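# Open all three fixture clamps without moving the parts

## Task

Open every one of the fixture's three clamps all the way, without disturbing the parts; a clamp or part that stays in place only because the robot is holding it at the end does not count.

## Robot and tools

Robot: a single Kinova Gen3 arm with seven joints and a Robotiq 2F-85 parallel gripper. There is one arm, so every motion argument is a single row. The arm's base may sit tilted relative to the table. Joint ranges in rad, base to gripper: waist -6.283 to 6.283, shoulder -2.250 to 2.250, upper arm roll -6.283 to 6.283, elbow -2.580 to 2.580, forearm roll -6.283 to 6.283, wrist pitch -2.100 to 2.100, wrist roll -6.283 to 6.283.

Frames: results report the gripper in the scene frame. Its origin is on the table surface under the arm base, +z up, +y to the left when facing along +x. end_effector_position is in metres and marks the spot between the pads when closed (link robotiq_pinch); orientation is end_effector_quat_wxyz. The reported position can be off, more so at long reach. In the gripper's own frame the fingers extend along +z and close along y. Closed fingertips sit about 19 mm past the reported point, open ones about 6 mm; closing also pushes the tips roughly 13 mm farther out, so keep that clearance above surfaces.

The row: every motion uses rows of 9 numbers, each in [-1, 1], ordered dx, dy, dz, rx, ry, rz, position, force_limit, speed. The first six are an offset, not a pose: a displacement expressed in the gripper's own axes, counted from the gripper's measured pose at the start of that action (for the first action of a call, the last pose any result in the scene reported). Scale: 1.0 equals 0.6 m for dx, dy, dz, and 180 degrees for the rotation vector rx, ry, rz. Each row in an action is measured from that same start pose, not chained from the row before. Each control step the command is clipped to within 70 mm and 16 degrees of the current measured pose, so big offsets take several actions; after an action the arm continues at most to the last clipped pose. If position and orientation conflict, position wins. "Hand target" in a result shows where the controller is currently heading.

Finger numbers: position is absolute, +1 fully open (85 mm), pads touch near -0.8, and -1 squeezes until blocked. force_limit sets pad force: roughly 20 N at -1, 128 N at 0, 235 N at +1 on a 40 mm object. speed sets closing rate: about 20 mm/s at -1, 85 at 0, 150 at +1; faster closing adds a few newtons. Stopped fingers ignore a new force_limit or speed until position changes by at least 0.01.

Tools:
execute_actions(actions): a list of actions, each a table of up to 15 rows; each row lasts one step of 1/30 s and a short table repeats its last row to fill 15 steps (0.5 s). An empty list just returns state and images. Results list step readings; HELD marks a step that was partly held back.
move(target, speed, blocking): target is one 9-number row, its offset counted from the pose in the latest result showing one. The gripper follows a straight path lasting 0.5 to 10 s; speed is the path's top speed in m/s, 0.002 to 0.5, default 0.25, with turning capped at twice that in rad/s. It does not slow for obstacles and may overshoot the speed, especially near full reach. Finger values are sent at the start. The result adds a "move:" line: done, off_target, moving, held or fault, plus limits such as paced (pose clipped) or held (steps blocked; the arm may then surge). With blocking=false you get control after 0.5 s; no rows or moves are accepted until wait or stop shows the move ended.
wait(seconds): 0 to 10, arm keeps its last command; returns early if a running move finishes.
stop(): brakes a running move; fingers keep moving.
zoom_image(camera, region): enlarges [x0, y0, x1, y1] pixels (max 504 by 504) of cam_head_left, cam_head_right or cam_wrist, each 672x504.
read_manual(section): licence texts only.
finished_scene(scene): ends the scene irreversibly; the result says whether the goal was met. Only call it once the clamps are open and stay open with the robot let go.

Result fields: object_status 0 moving, 1 blocked while opening, 2 blocked while closing (a grip), 3 reached requested position or pads met. Any new position resets it to 0 briefly. position_measured is in counts: 3 open, about 78 at 60 mm, 130 at 40 mm, 180 at 20 mm, 230 pads together. A "pose unreachable" line means the clearance check altered or blocked the command; the mounting block or post counts as arm. A clamp lever held by the gripper may occasionally be jerked briefly.

Hazards: contact torque hitting a joint limit (47.5 N m for the first four joints, 29.9 for the wrist three, including held weight) freezes the arm 10 s and drops the rest of the call. Holding loads heats motors: MOTOR HOT from 60 °C, OVER-TEMPERATURE FAULT at 75 °C with the arm sagging. Faster moves hit harder and targets set deep past a contact press harder; an arm blocked by an object keeps pushing until given a new command. The simulation keeps running while you write. Avoid drops, slams, hard pushes and knocking anything off the table, which fails the task. Quick, smooth, low-effort motion is preferred.

Each tool is called after "Call:" as name(argument=value, ...) on one line, values as JSON.

## Session

Call:
execute_actions(actions=[])

Scene clock: 0.00 s.
end_effector_position=(+0.5577, +0.1822, +0.1789) position_measured=3 object_status=3 end_effector_quat_wxyz=(+0.469, +0.725, +0.101, +0.494)
Joint positions: [-0.85   0.692  0.021  2.143  1.678  1.345  2.17 ]
Joint velocities: [-0.     0.001  0.    -0.     0.    -0.    -0.001]
Motor temperatures (°C, as the motors report them): [30 23 25 25 32 37 42]
Hand target: +0.558, +0.182, +0.179; +0.469, +0.725, +0.101, +0.494

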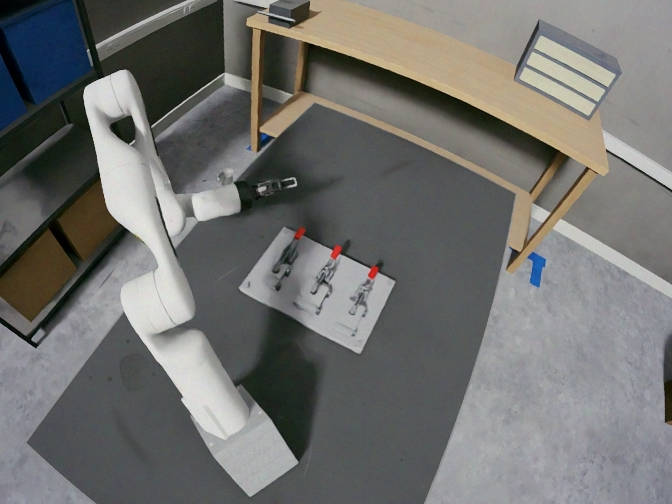

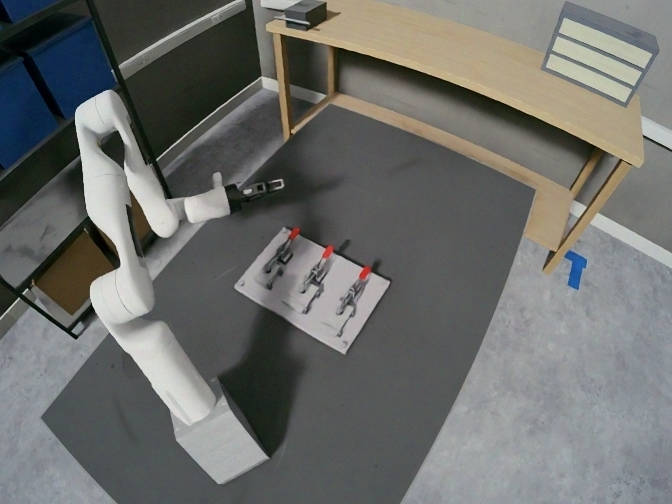

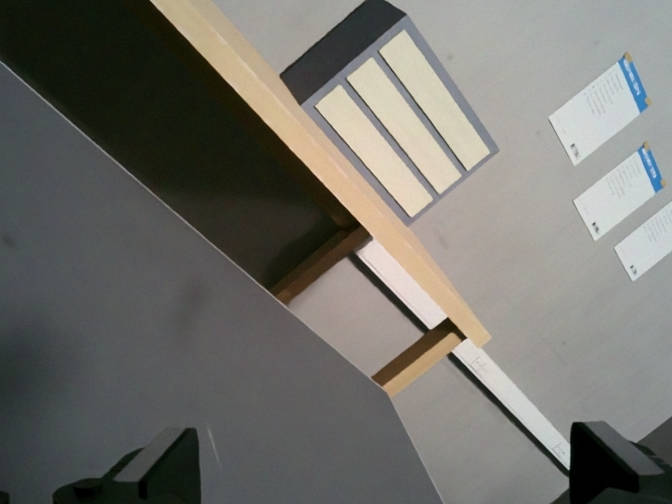

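Call:
zoom_image(camera="cam_head_left", region=[220, 200, 420, 370])

Call:
zoom_image(camera="cam_head_right", region=[220, 200, 420, 370])

Region (220, 200, 420, 370) of cam_head_left's 672x504 image, scaled by 2.520, with more detail than that image has; it fills the top 428 rows of this view, and the rest is white.

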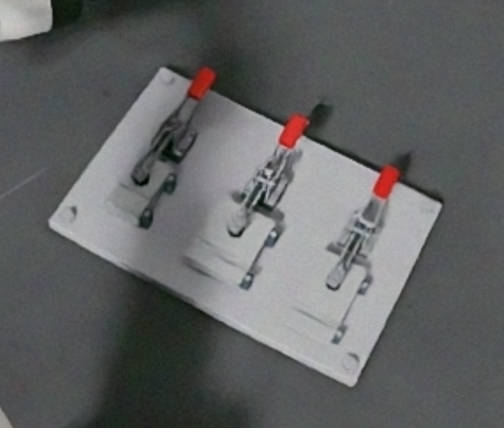

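Region (220, 200, 420, 370) of cam_head_right's 672x504 image, scaled by 2.520, with more detail than that image has; it fills the top 428 rows of this view, and the rest is white.

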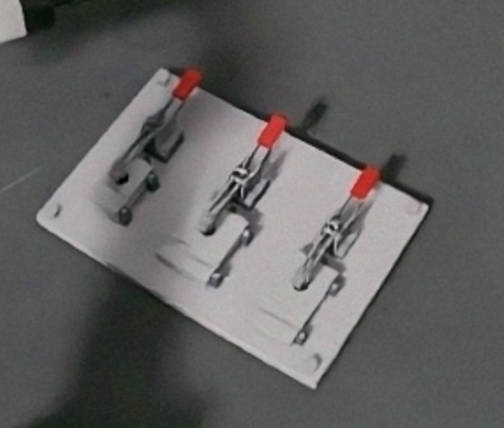

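Call:
move(target=[-0.097,0.443,0.01,0.329,-0.347,0.071,1,0,0], speed=0.3)

Scene clock: 3.63 s.
end_effector_position=(+0.4501, +0.0022, +0.3496) position_measured=3 object_status=3 end_effector_quat_wxyz=(+0.001, +1.000, -0.001, +0.001)
Joint positions: [ 0.319  0.413  0.578  1.696  2.37  -1.457  2.673]
Joint velocities: [ 0.002  0.004  0.001 -0.    -0.    -0.    -0.   ]
Motor temperatures (°C, as the motors report them): [30 23 25 25 32 37 42]
Hand target: +0.450, +0.002, +0.349; +0.001, +1.000, -0.001, +0.001
Off the commanded pose: 0.002 m, 0 deg.
move: done

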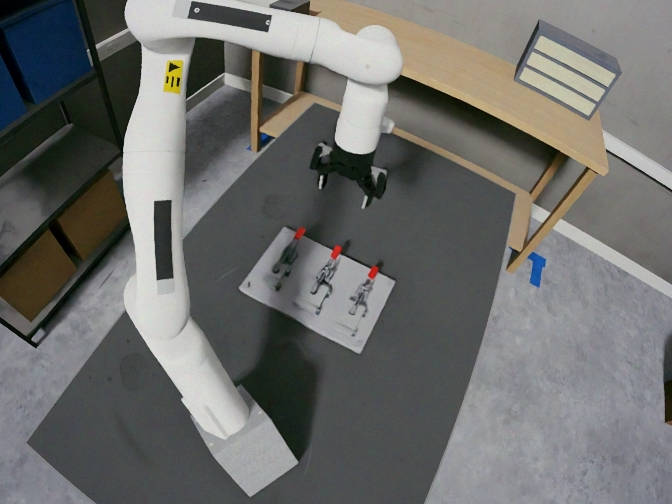

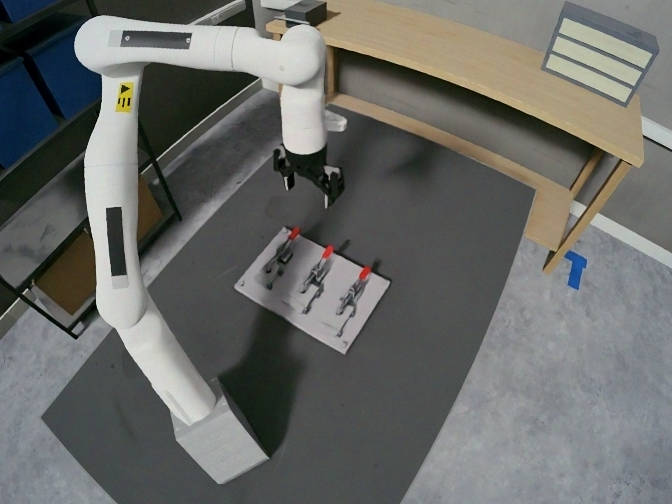

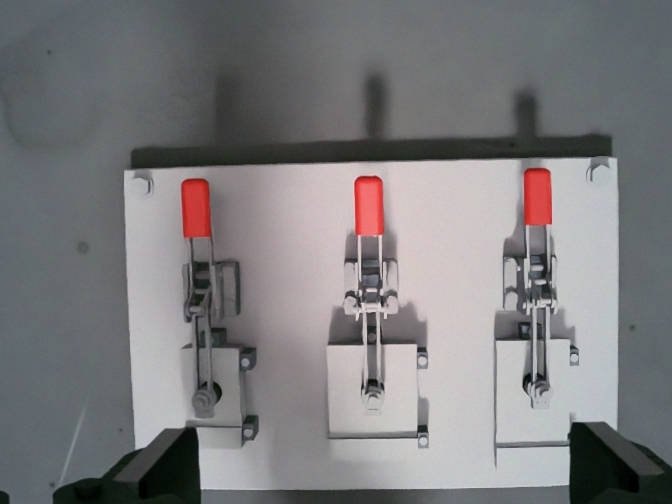

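Call:
move(target=[0.1,0,0.2,0,0,0,1,0,0], speed=0.3)

Scene clock: 4.77 s.
end_effector_position=(+0.5102, +0.0018, +0.2300) position_measured=3 object_status=3 end_effector_quat_wxyz=(+0.001, +1.000, -0.001, +0.001)
Joint positions: [ 0.192  0.59   0.485  1.709  2.205 -1.23   2.654]
Joint velocities: [-0.     0.004 -0.002 -0.     0.002  0.    -0.002]
Motor temperatures (°C, as the motors report them): [30 23 25 25 32 37 42]
Hand target: +0.510, +0.002, +0.230; +0.001, +1.000, -0.001, +0.001
Off the commanded pose: 0.000 m, 0 deg.
move: done

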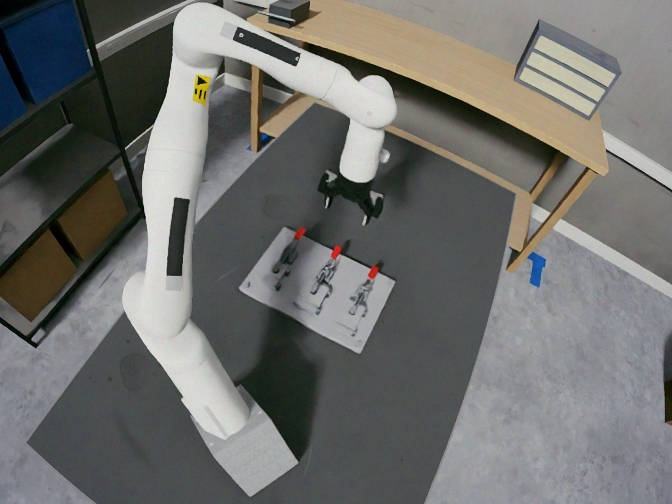

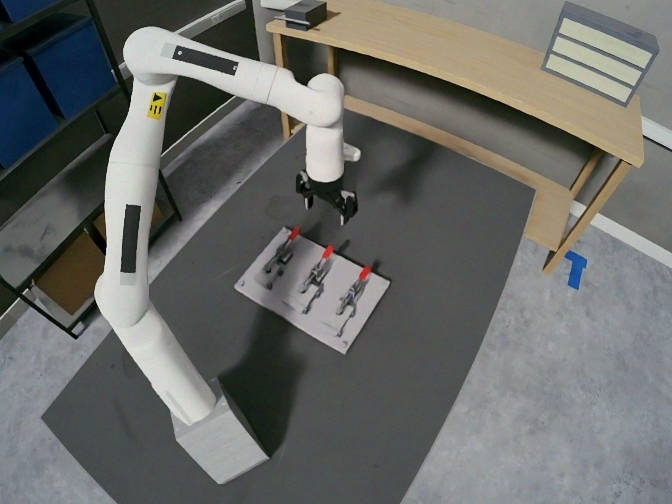

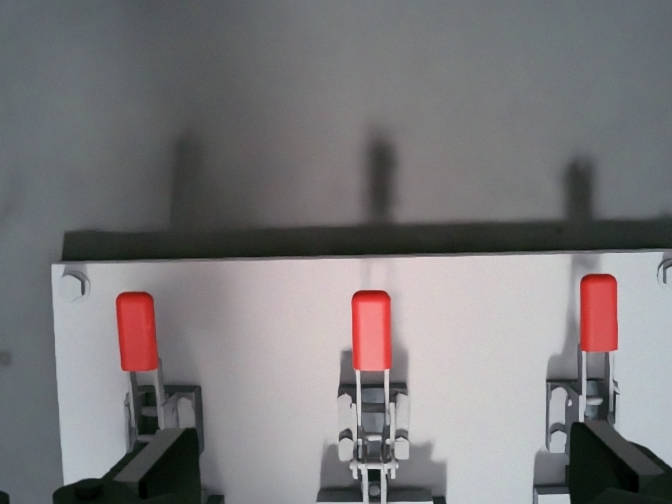

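Call:
move(target=[0,0,0.2,0,0,0,0.1,0,0], speed=0.2)

Call:
zoom_image(camera="cam_head_right", region=[220, 180, 420, 350])

Scene clock: 6.27 s.
end_effector_position=(+0.5104, +0.0014, +0.1105) position_measured=117 object_status=3 end_effector_quat_wxyz=(+0.001, +1.000, -0.001, +0.001)
Joint positions: [ 0.113  0.748  0.38   1.802  2.01  -0.997  2.778]
Joint velocities: [-0.     0.005 -0.002  0.     0.001  0.001 -0.001]
Motor temperatures (°C, as the motors report them): [30 23 25 25 32 37 42]
Hand target: +0.510, +0.001, +0.110; +0.001, +1.000, -0.002, +0.001
Off the commanded pose: 0.001 m, 0 deg.
move: done

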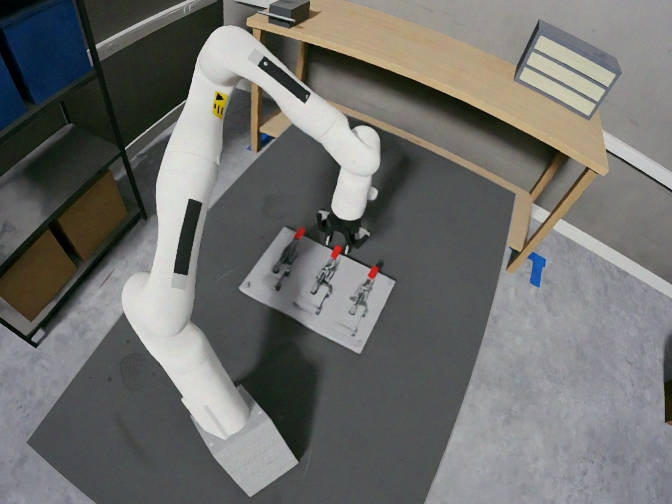

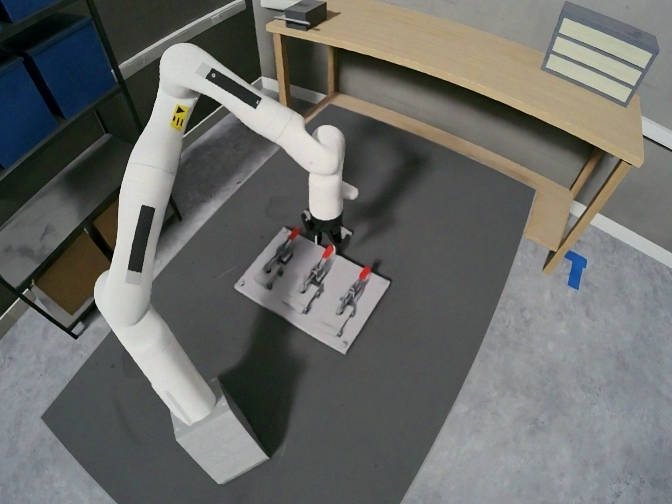

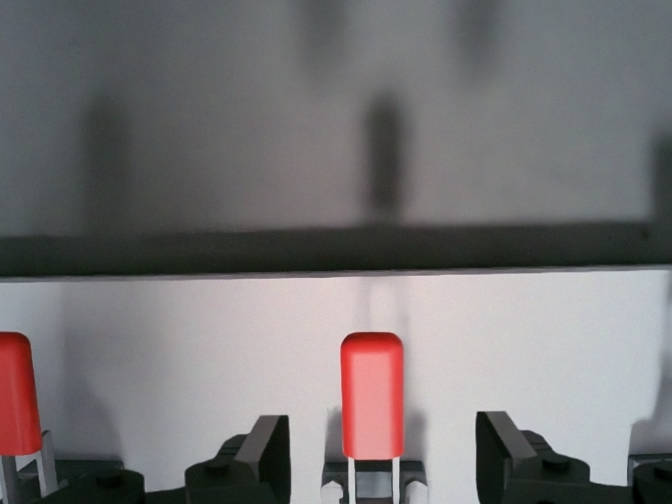

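Region (220, 180, 420, 350) of cam_head_right's 672x504 image, scaled by 2.520, with more detail than that image has; it fills the top 428 rows of this view, and the rest is white.

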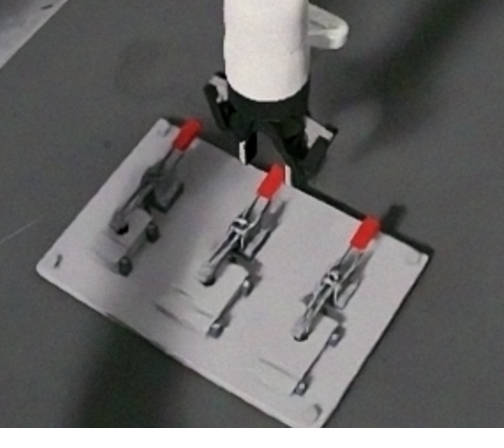

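Call:
move(target=[0.013,-0.004,0.09,0,0,0,0.1,0,0], speed=0.1)

Call:
move(target=[0,0,0,0,0,0,-1,-0.5,0])

Call:
zoom_image(camera="cam_head_right", region=[220, 180, 420, 350])

Scene clock: 7.37 s.
end_effector_position=(+0.5185, +0.0037, +0.0568) position_measured=117 object_status=3 end_effector_quat_wxyz=(+0.001, +1.000, -0.001, +0.001)
Joint positions: [ 0.076  0.837  0.329  1.783  1.919 -0.916  2.811]
Joint velocities: [-0.001  0.005 -0.001 -0.     0.001  0.001  0.   ]
Motor temperatures (°C, as the motors report them): [30 23 25 25 32 37 42]
Hand target: +0.518, +0.004, +0.057; +0.001, +1.000, -0.001, +0.001
Off the commanded pose: 0.000 m, 0 deg.
move: done

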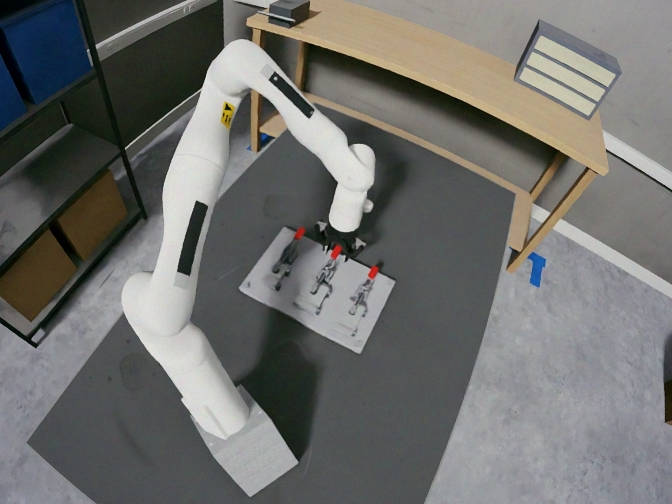

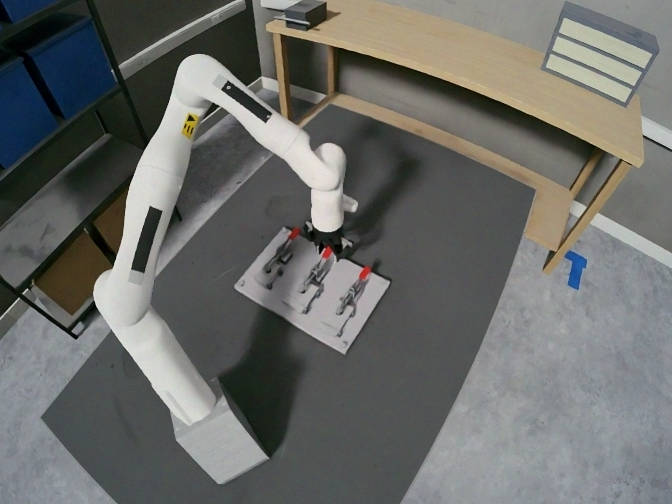

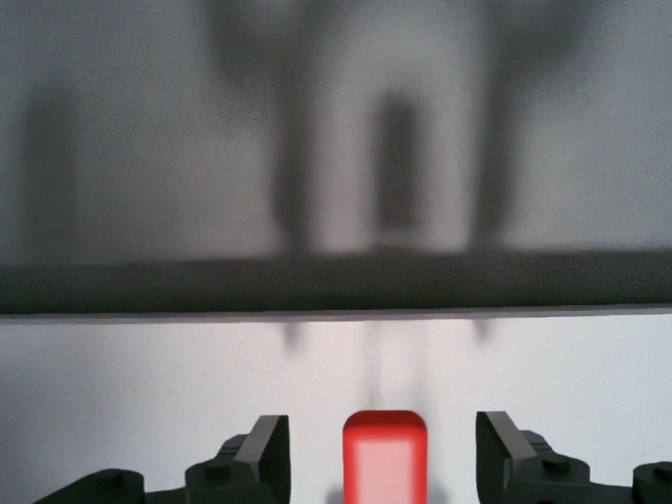

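Scene clock: 7.97 s.
end_effector_position=(+0.5186, +0.0035, +0.0569) position_measured=188 object_status=2 end_effector_quat_wxyz=(+0.001, +1.000, -0.001, +0.001)
Joint positions: [ 0.076  0.837  0.329  1.783  1.919 -0.916  2.811]
Joint velocities: [-0.     0.001 -0.     0.    -0.     0.    -0.   ]
Motor temperatures (°C, as the motors report them): [30 23 25 25 32 37 42]
Hand target: +0.519, +0.004, +0.057; +0.001, +1.000, -0.001, +0.001
Off the commanded pose: 0.000 m, 0 deg.
move: done

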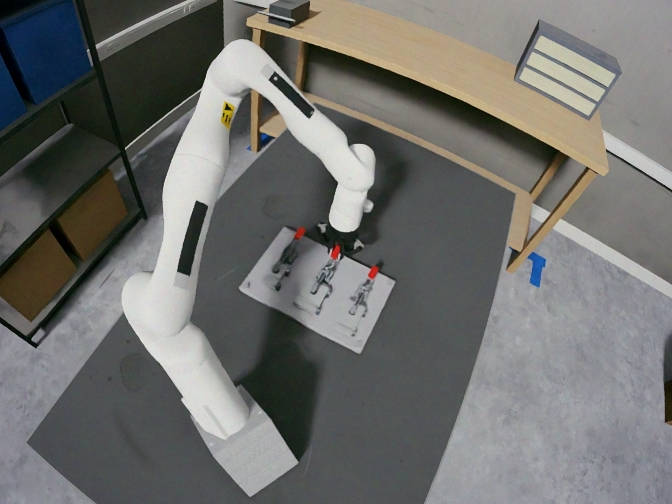

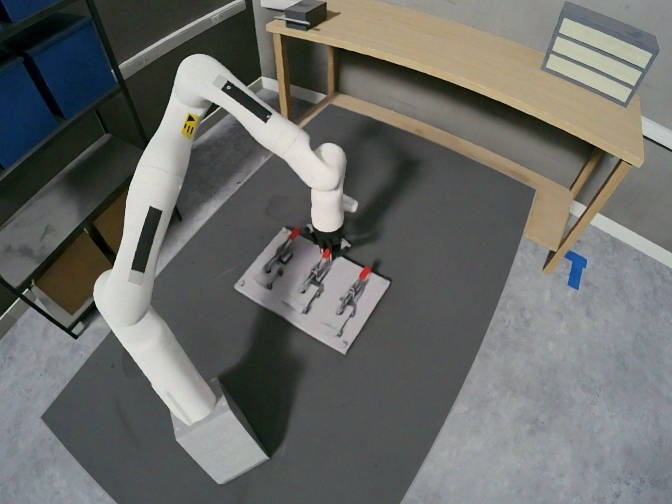

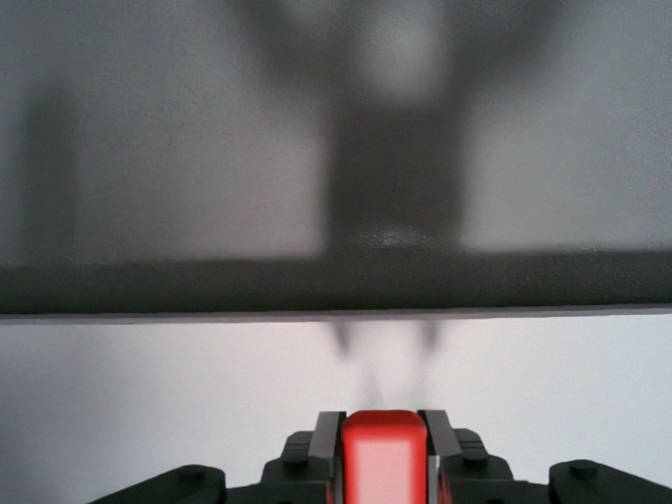

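Region (220, 180, 420, 350) of cam_head_right's 672x504 image, scaled by 2.520, with more detail than that image has; it fills the top 428 rows of this view, and the rest is white.

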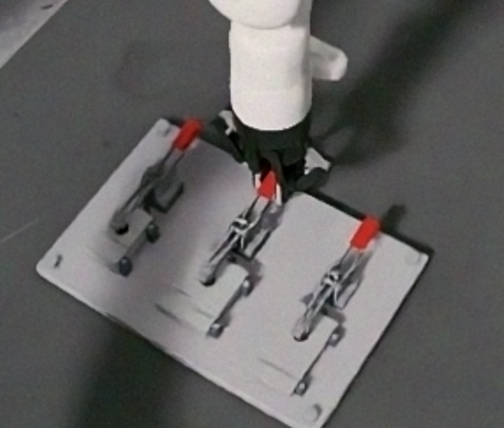

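Call:
move(target=[-0.008,0,-0.035,0,0,0,-1,-0.5,0], speed=0.03)

Call:
zoom_image(camera="cam_head_right", region=[260, 210, 380, 310])

Scene clock: 9.07 s.
end_effector_position=(+0.5085, +0.0036, +0.0717) position_measured=188 object_status=2 end_effector_quat_wxyz=(+0.000, +1.000, -0.003, -0.006)
Joint positions: [ 0.089  0.808  0.339  1.803  1.955 -0.937  2.801]
Joint velocities: [ 0.004 -0.002 -0.006  0.     0.003  0.004 -0.002]
Motor temperatures (°C, as the motors report them): [30 23 25 25 32 37 42]
Hand target: +0.514, +0.004, +0.078; +0.001, +1.000, -0.001, +0.001
Off the commanded pose: 0.008 m, 1 deg.
move: off_target

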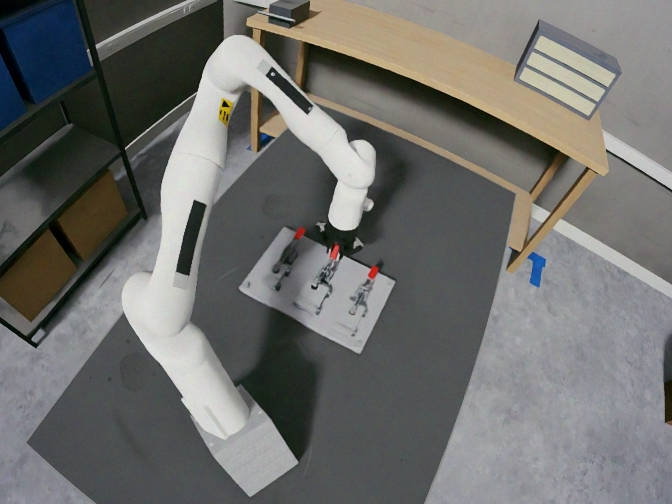

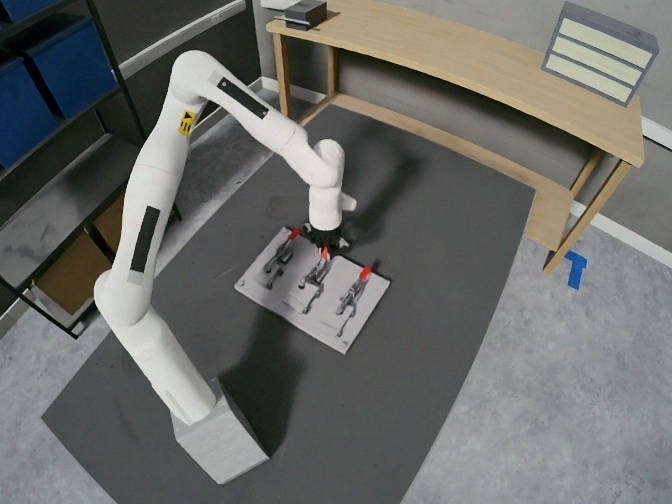

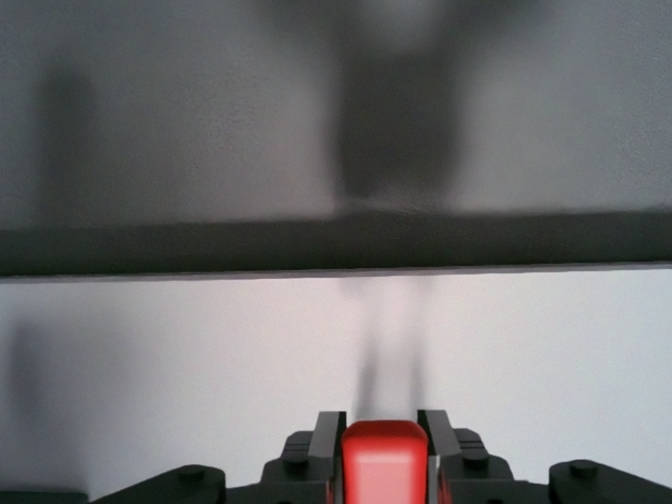

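Region (260, 210, 380, 310) of cam_head_right's 672x504 image, scaled by 4.200, with more detail than that image has.

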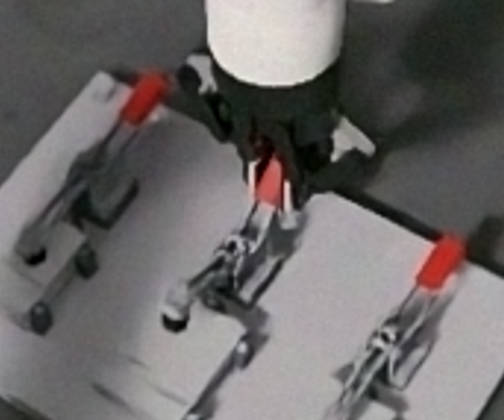

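Call:
move(target=[-0.027,0,-0.019,0,0,0,-1,-0.5,0], speed=0.03)

Call:
move(target=[-0.028,0,-0.008,0,0,0,-1,-0.5,0], speed=0.03)

Call:
zoom_image(camera="cam_head_right", region=[260, 210, 380, 310])

Scene clock: 10.17 s.
end_effector_position=(+0.4947, +0.0037, +0.0808) position_measured=188 object_status=2 end_effector_quat_wxyz=(+0.001, +1.000, -0.002, -0.004)
Joint positions: [ 0.101  0.781  0.342  1.852  1.952 -0.931  2.837]
Joint velocities: [ 0.001  0.001 -0.001  0.001  0.     0.001 -0.   ]
Motor temperatures (°C, as the motors report them): [30 23 25 25 32 37 42]
Hand target: +0.492, +0.004, +0.083; +0.000, +1.000, -0.003, -0.006
Off the commanded pose: 0.003 m, 0 deg.
move: done

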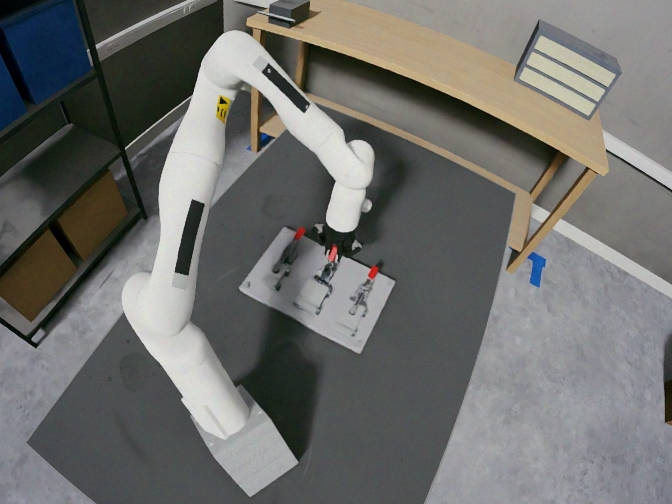

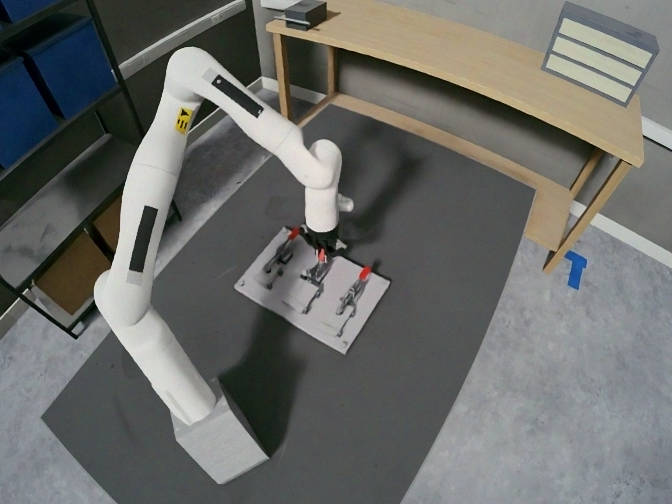

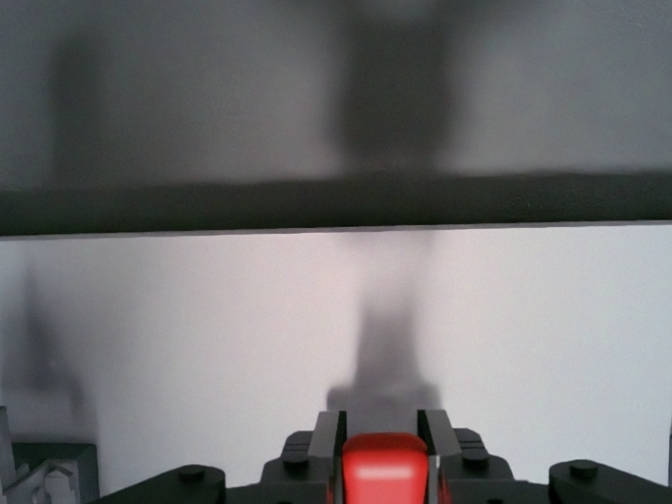

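Scene clock: 10.97 s.
end_effector_position=(+0.4831, +0.0037, +0.0848) position_measured=188 object_status=2 end_effector_quat_wxyz=(+0.002, +1.000, -0.001, -0.000)
Joint positions: [ 0.111  0.763  0.338  1.9    1.933 -0.915  2.883]
Joint velocities: [-0.001 -0.     0.001  0.001 -0.001  0.     0.   ]
Motor temperatures (°C, as the motors report them): [30 23 25 25 32 37 42]
Hand target: +0.478, +0.004, +0.086; +0.001, +1.000, -0.002, -0.004
Off the commanded pose: 0.005 m, 1 deg.
move: off_target

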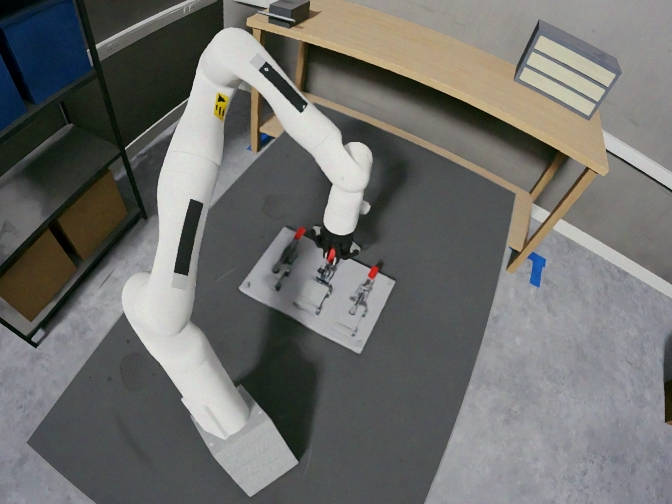

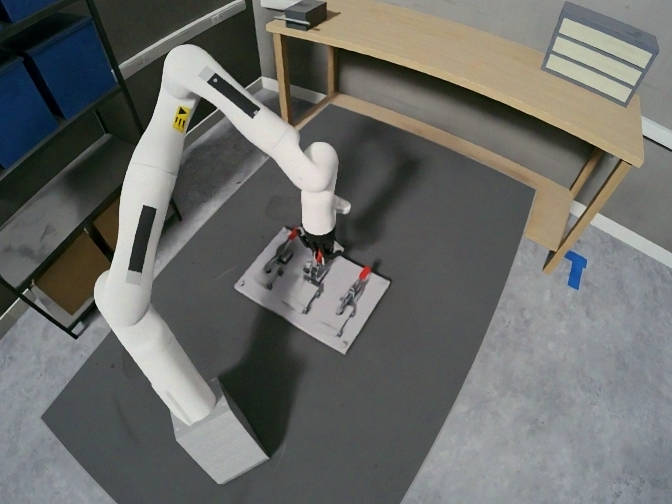

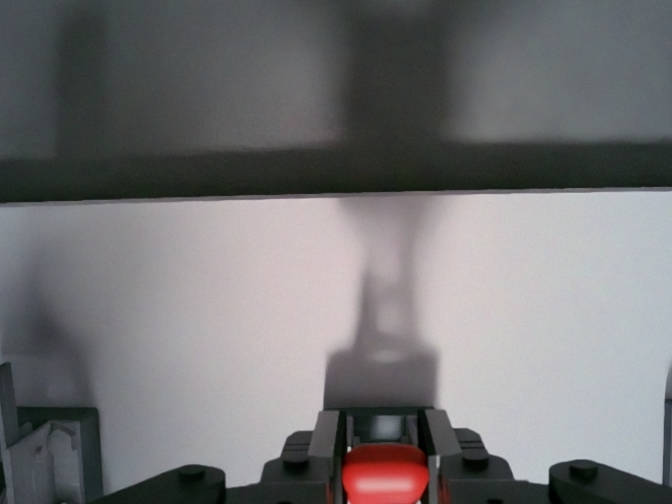

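Region (260, 210, 380, 310) of cam_head_right's 672x504 image, scaled by 4.200, with more detail than that image has.

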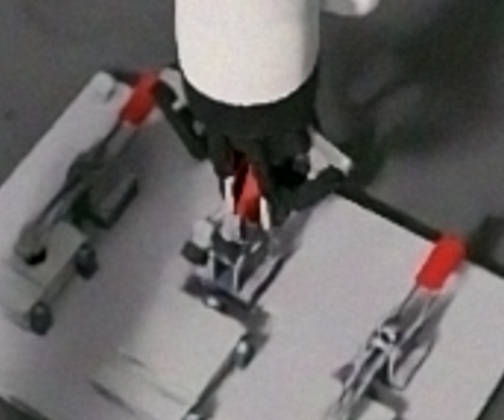

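Call:
move(target=[-0.02,0,-0.002,0,0,0,-1,-0.5,0], speed=0.03)

Call:
zoom_image(camera="cam_head_right", region=[260, 210, 380, 310])

Scene clock: 11.77 s.
end_effector_position=(+0.4775, +0.0037, +0.0857) position_measured=188 object_status=2 end_effector_quat_wxyz=(+0.003, +1.000, +0.000, +0.005)
Joint positions: [ 0.118  0.754  0.333  1.93   1.911 -0.899  2.92 ]
Joint velocities: [-0.001  0.001  0.002  0.    -0.002 -0.001  0.002]
Motor temperatures (°C, as the motors report them): [30 23 25 25 32 37 42]
Hand target: +0.471, +0.004, +0.086; +0.002, +1.000, -0.001, -0.000
Off the commanded pose: 0.006 m, 1 deg.
move: off_target

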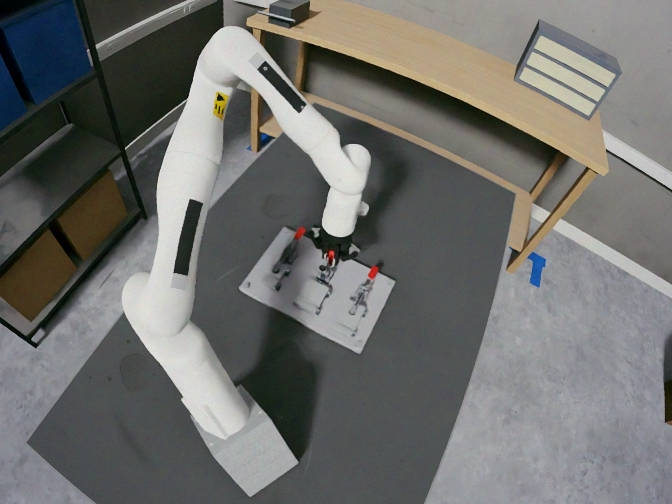

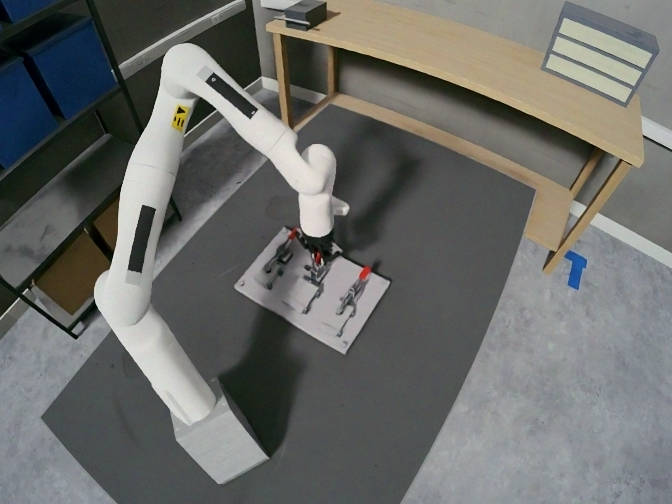

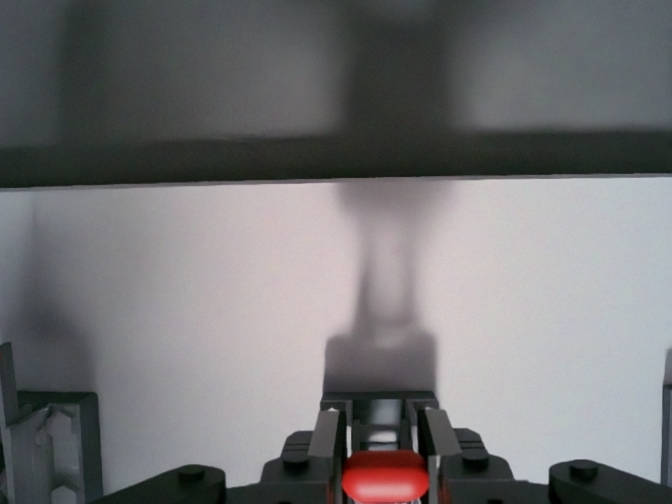

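Region (260, 210, 380, 310) of cam_head_right's 672x504 image, scaled by 4.200, with more detail than that image has.

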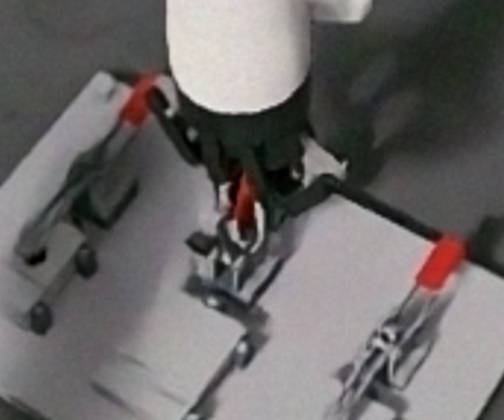

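Still moving; one more push.

Call:
move(target=[-0.022,0,0,0,0,0,-1,-0.5,0], speed=0.03)

Call:
zoom_image(camera="cam_head_right", region=[260, 210, 380, 310])

Scene clock: 12.57 s.
end_effector_position=(+0.4717, +0.0037, +0.0860) position_measured=188 object_status=2 end_effector_quat_wxyz=(+0.004, +1.000, +0.002, +0.012)
Joint positions: [ 0.125  0.746  0.326  1.962  1.882 -0.882  2.964]
Joint velocities: [-0.002  0.     0.003  0.001 -0.002 -0.002  0.002]
Motor temperatures (°C, as the motors report them): [30 23 25 25 32 37 42]
Hand target: +0.464, +0.004, +0.086; +0.003, +1.000, +0.000, +0.005
Off the commanded pose: 0.007 m, 1 deg.
move: off_target

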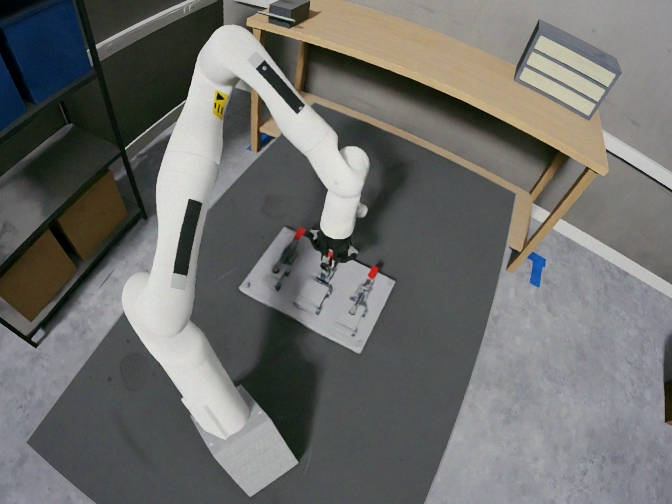

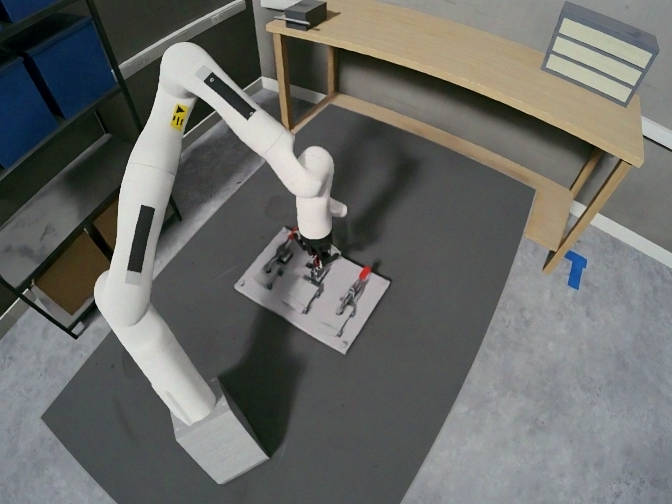

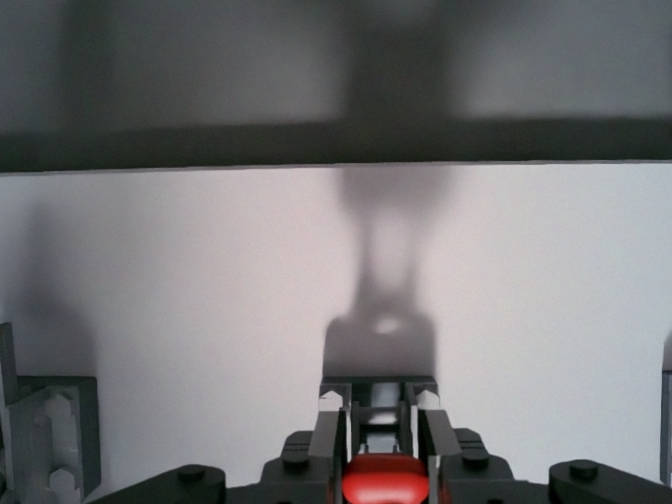

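Region (260, 210, 380, 310) of cam_head_right's 672x504 image, scaled by 4.200, with more detail than that image has.

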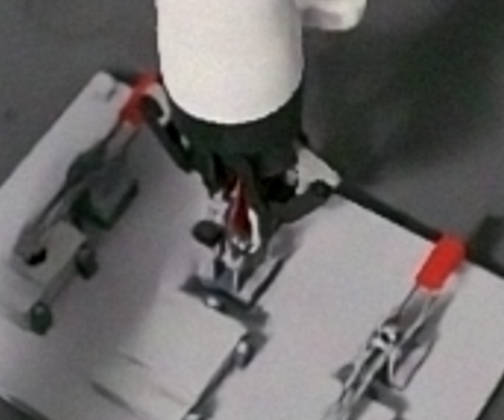

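Call:
move(target=[-0.022,0,0.002,0,0,0,-1,-0.5,0], speed=0.03)

Call:
zoom_image(camera="cam_head_right", region=[260, 210, 380, 310])

Scene clock: 13.37 s.
end_effector_position=(+0.4675, +0.0036, +0.0858) position_measured=188 object_status=2 end_effector_quat_wxyz=(+0.005, +1.000, +0.004, +0.020)
Joint positions: [ 0.132  0.74   0.318  1.993  1.846 -0.866  3.012]
Joint velocities: [-0.003  0.001  0.005  0.    -0.003 -0.003  0.001]
Motor temperatures (°C, as the motors report them): [30 23 25 25 32 37 42]
Hand target: +0.459, +0.004, +0.085; +0.004, +1.000, +0.002, +0.012
Off the commanded pose: 0.009 m, 1 deg.
move: off_target

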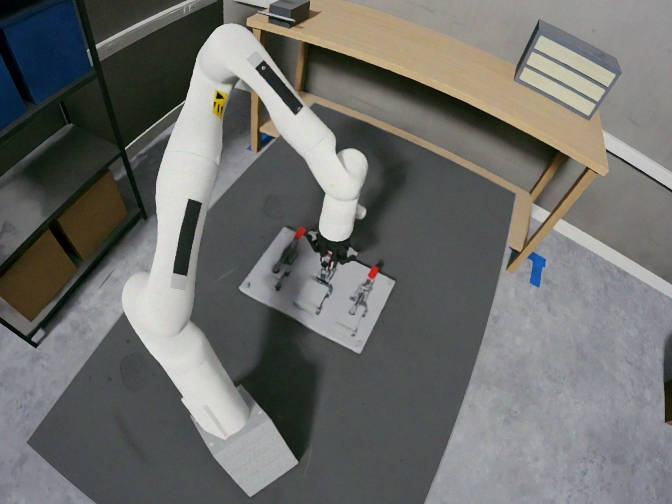

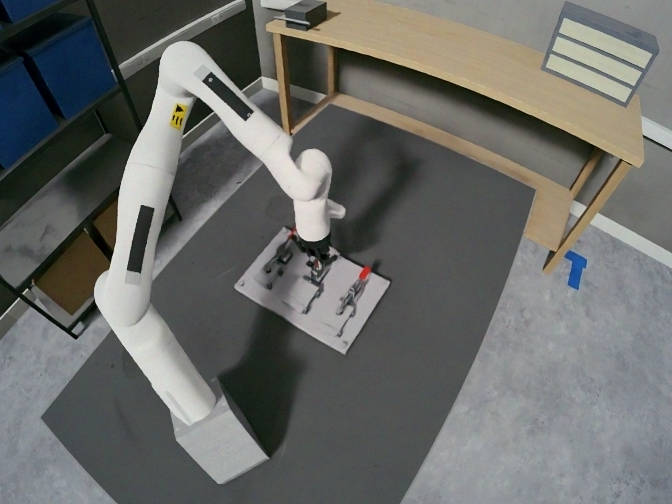

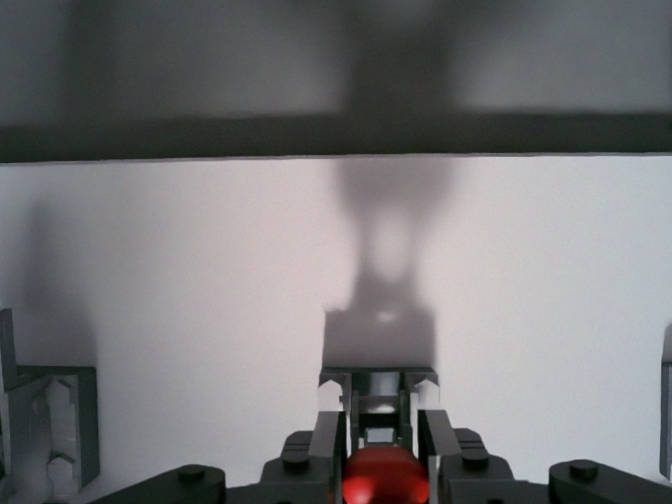

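Region (260, 210, 380, 310) of cam_head_right's 672x504 image, scaled by 4.200, with more detail than that image has.

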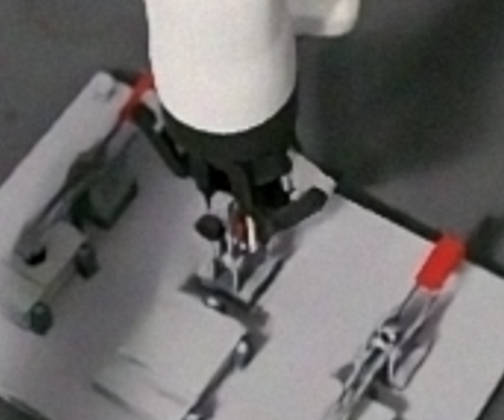

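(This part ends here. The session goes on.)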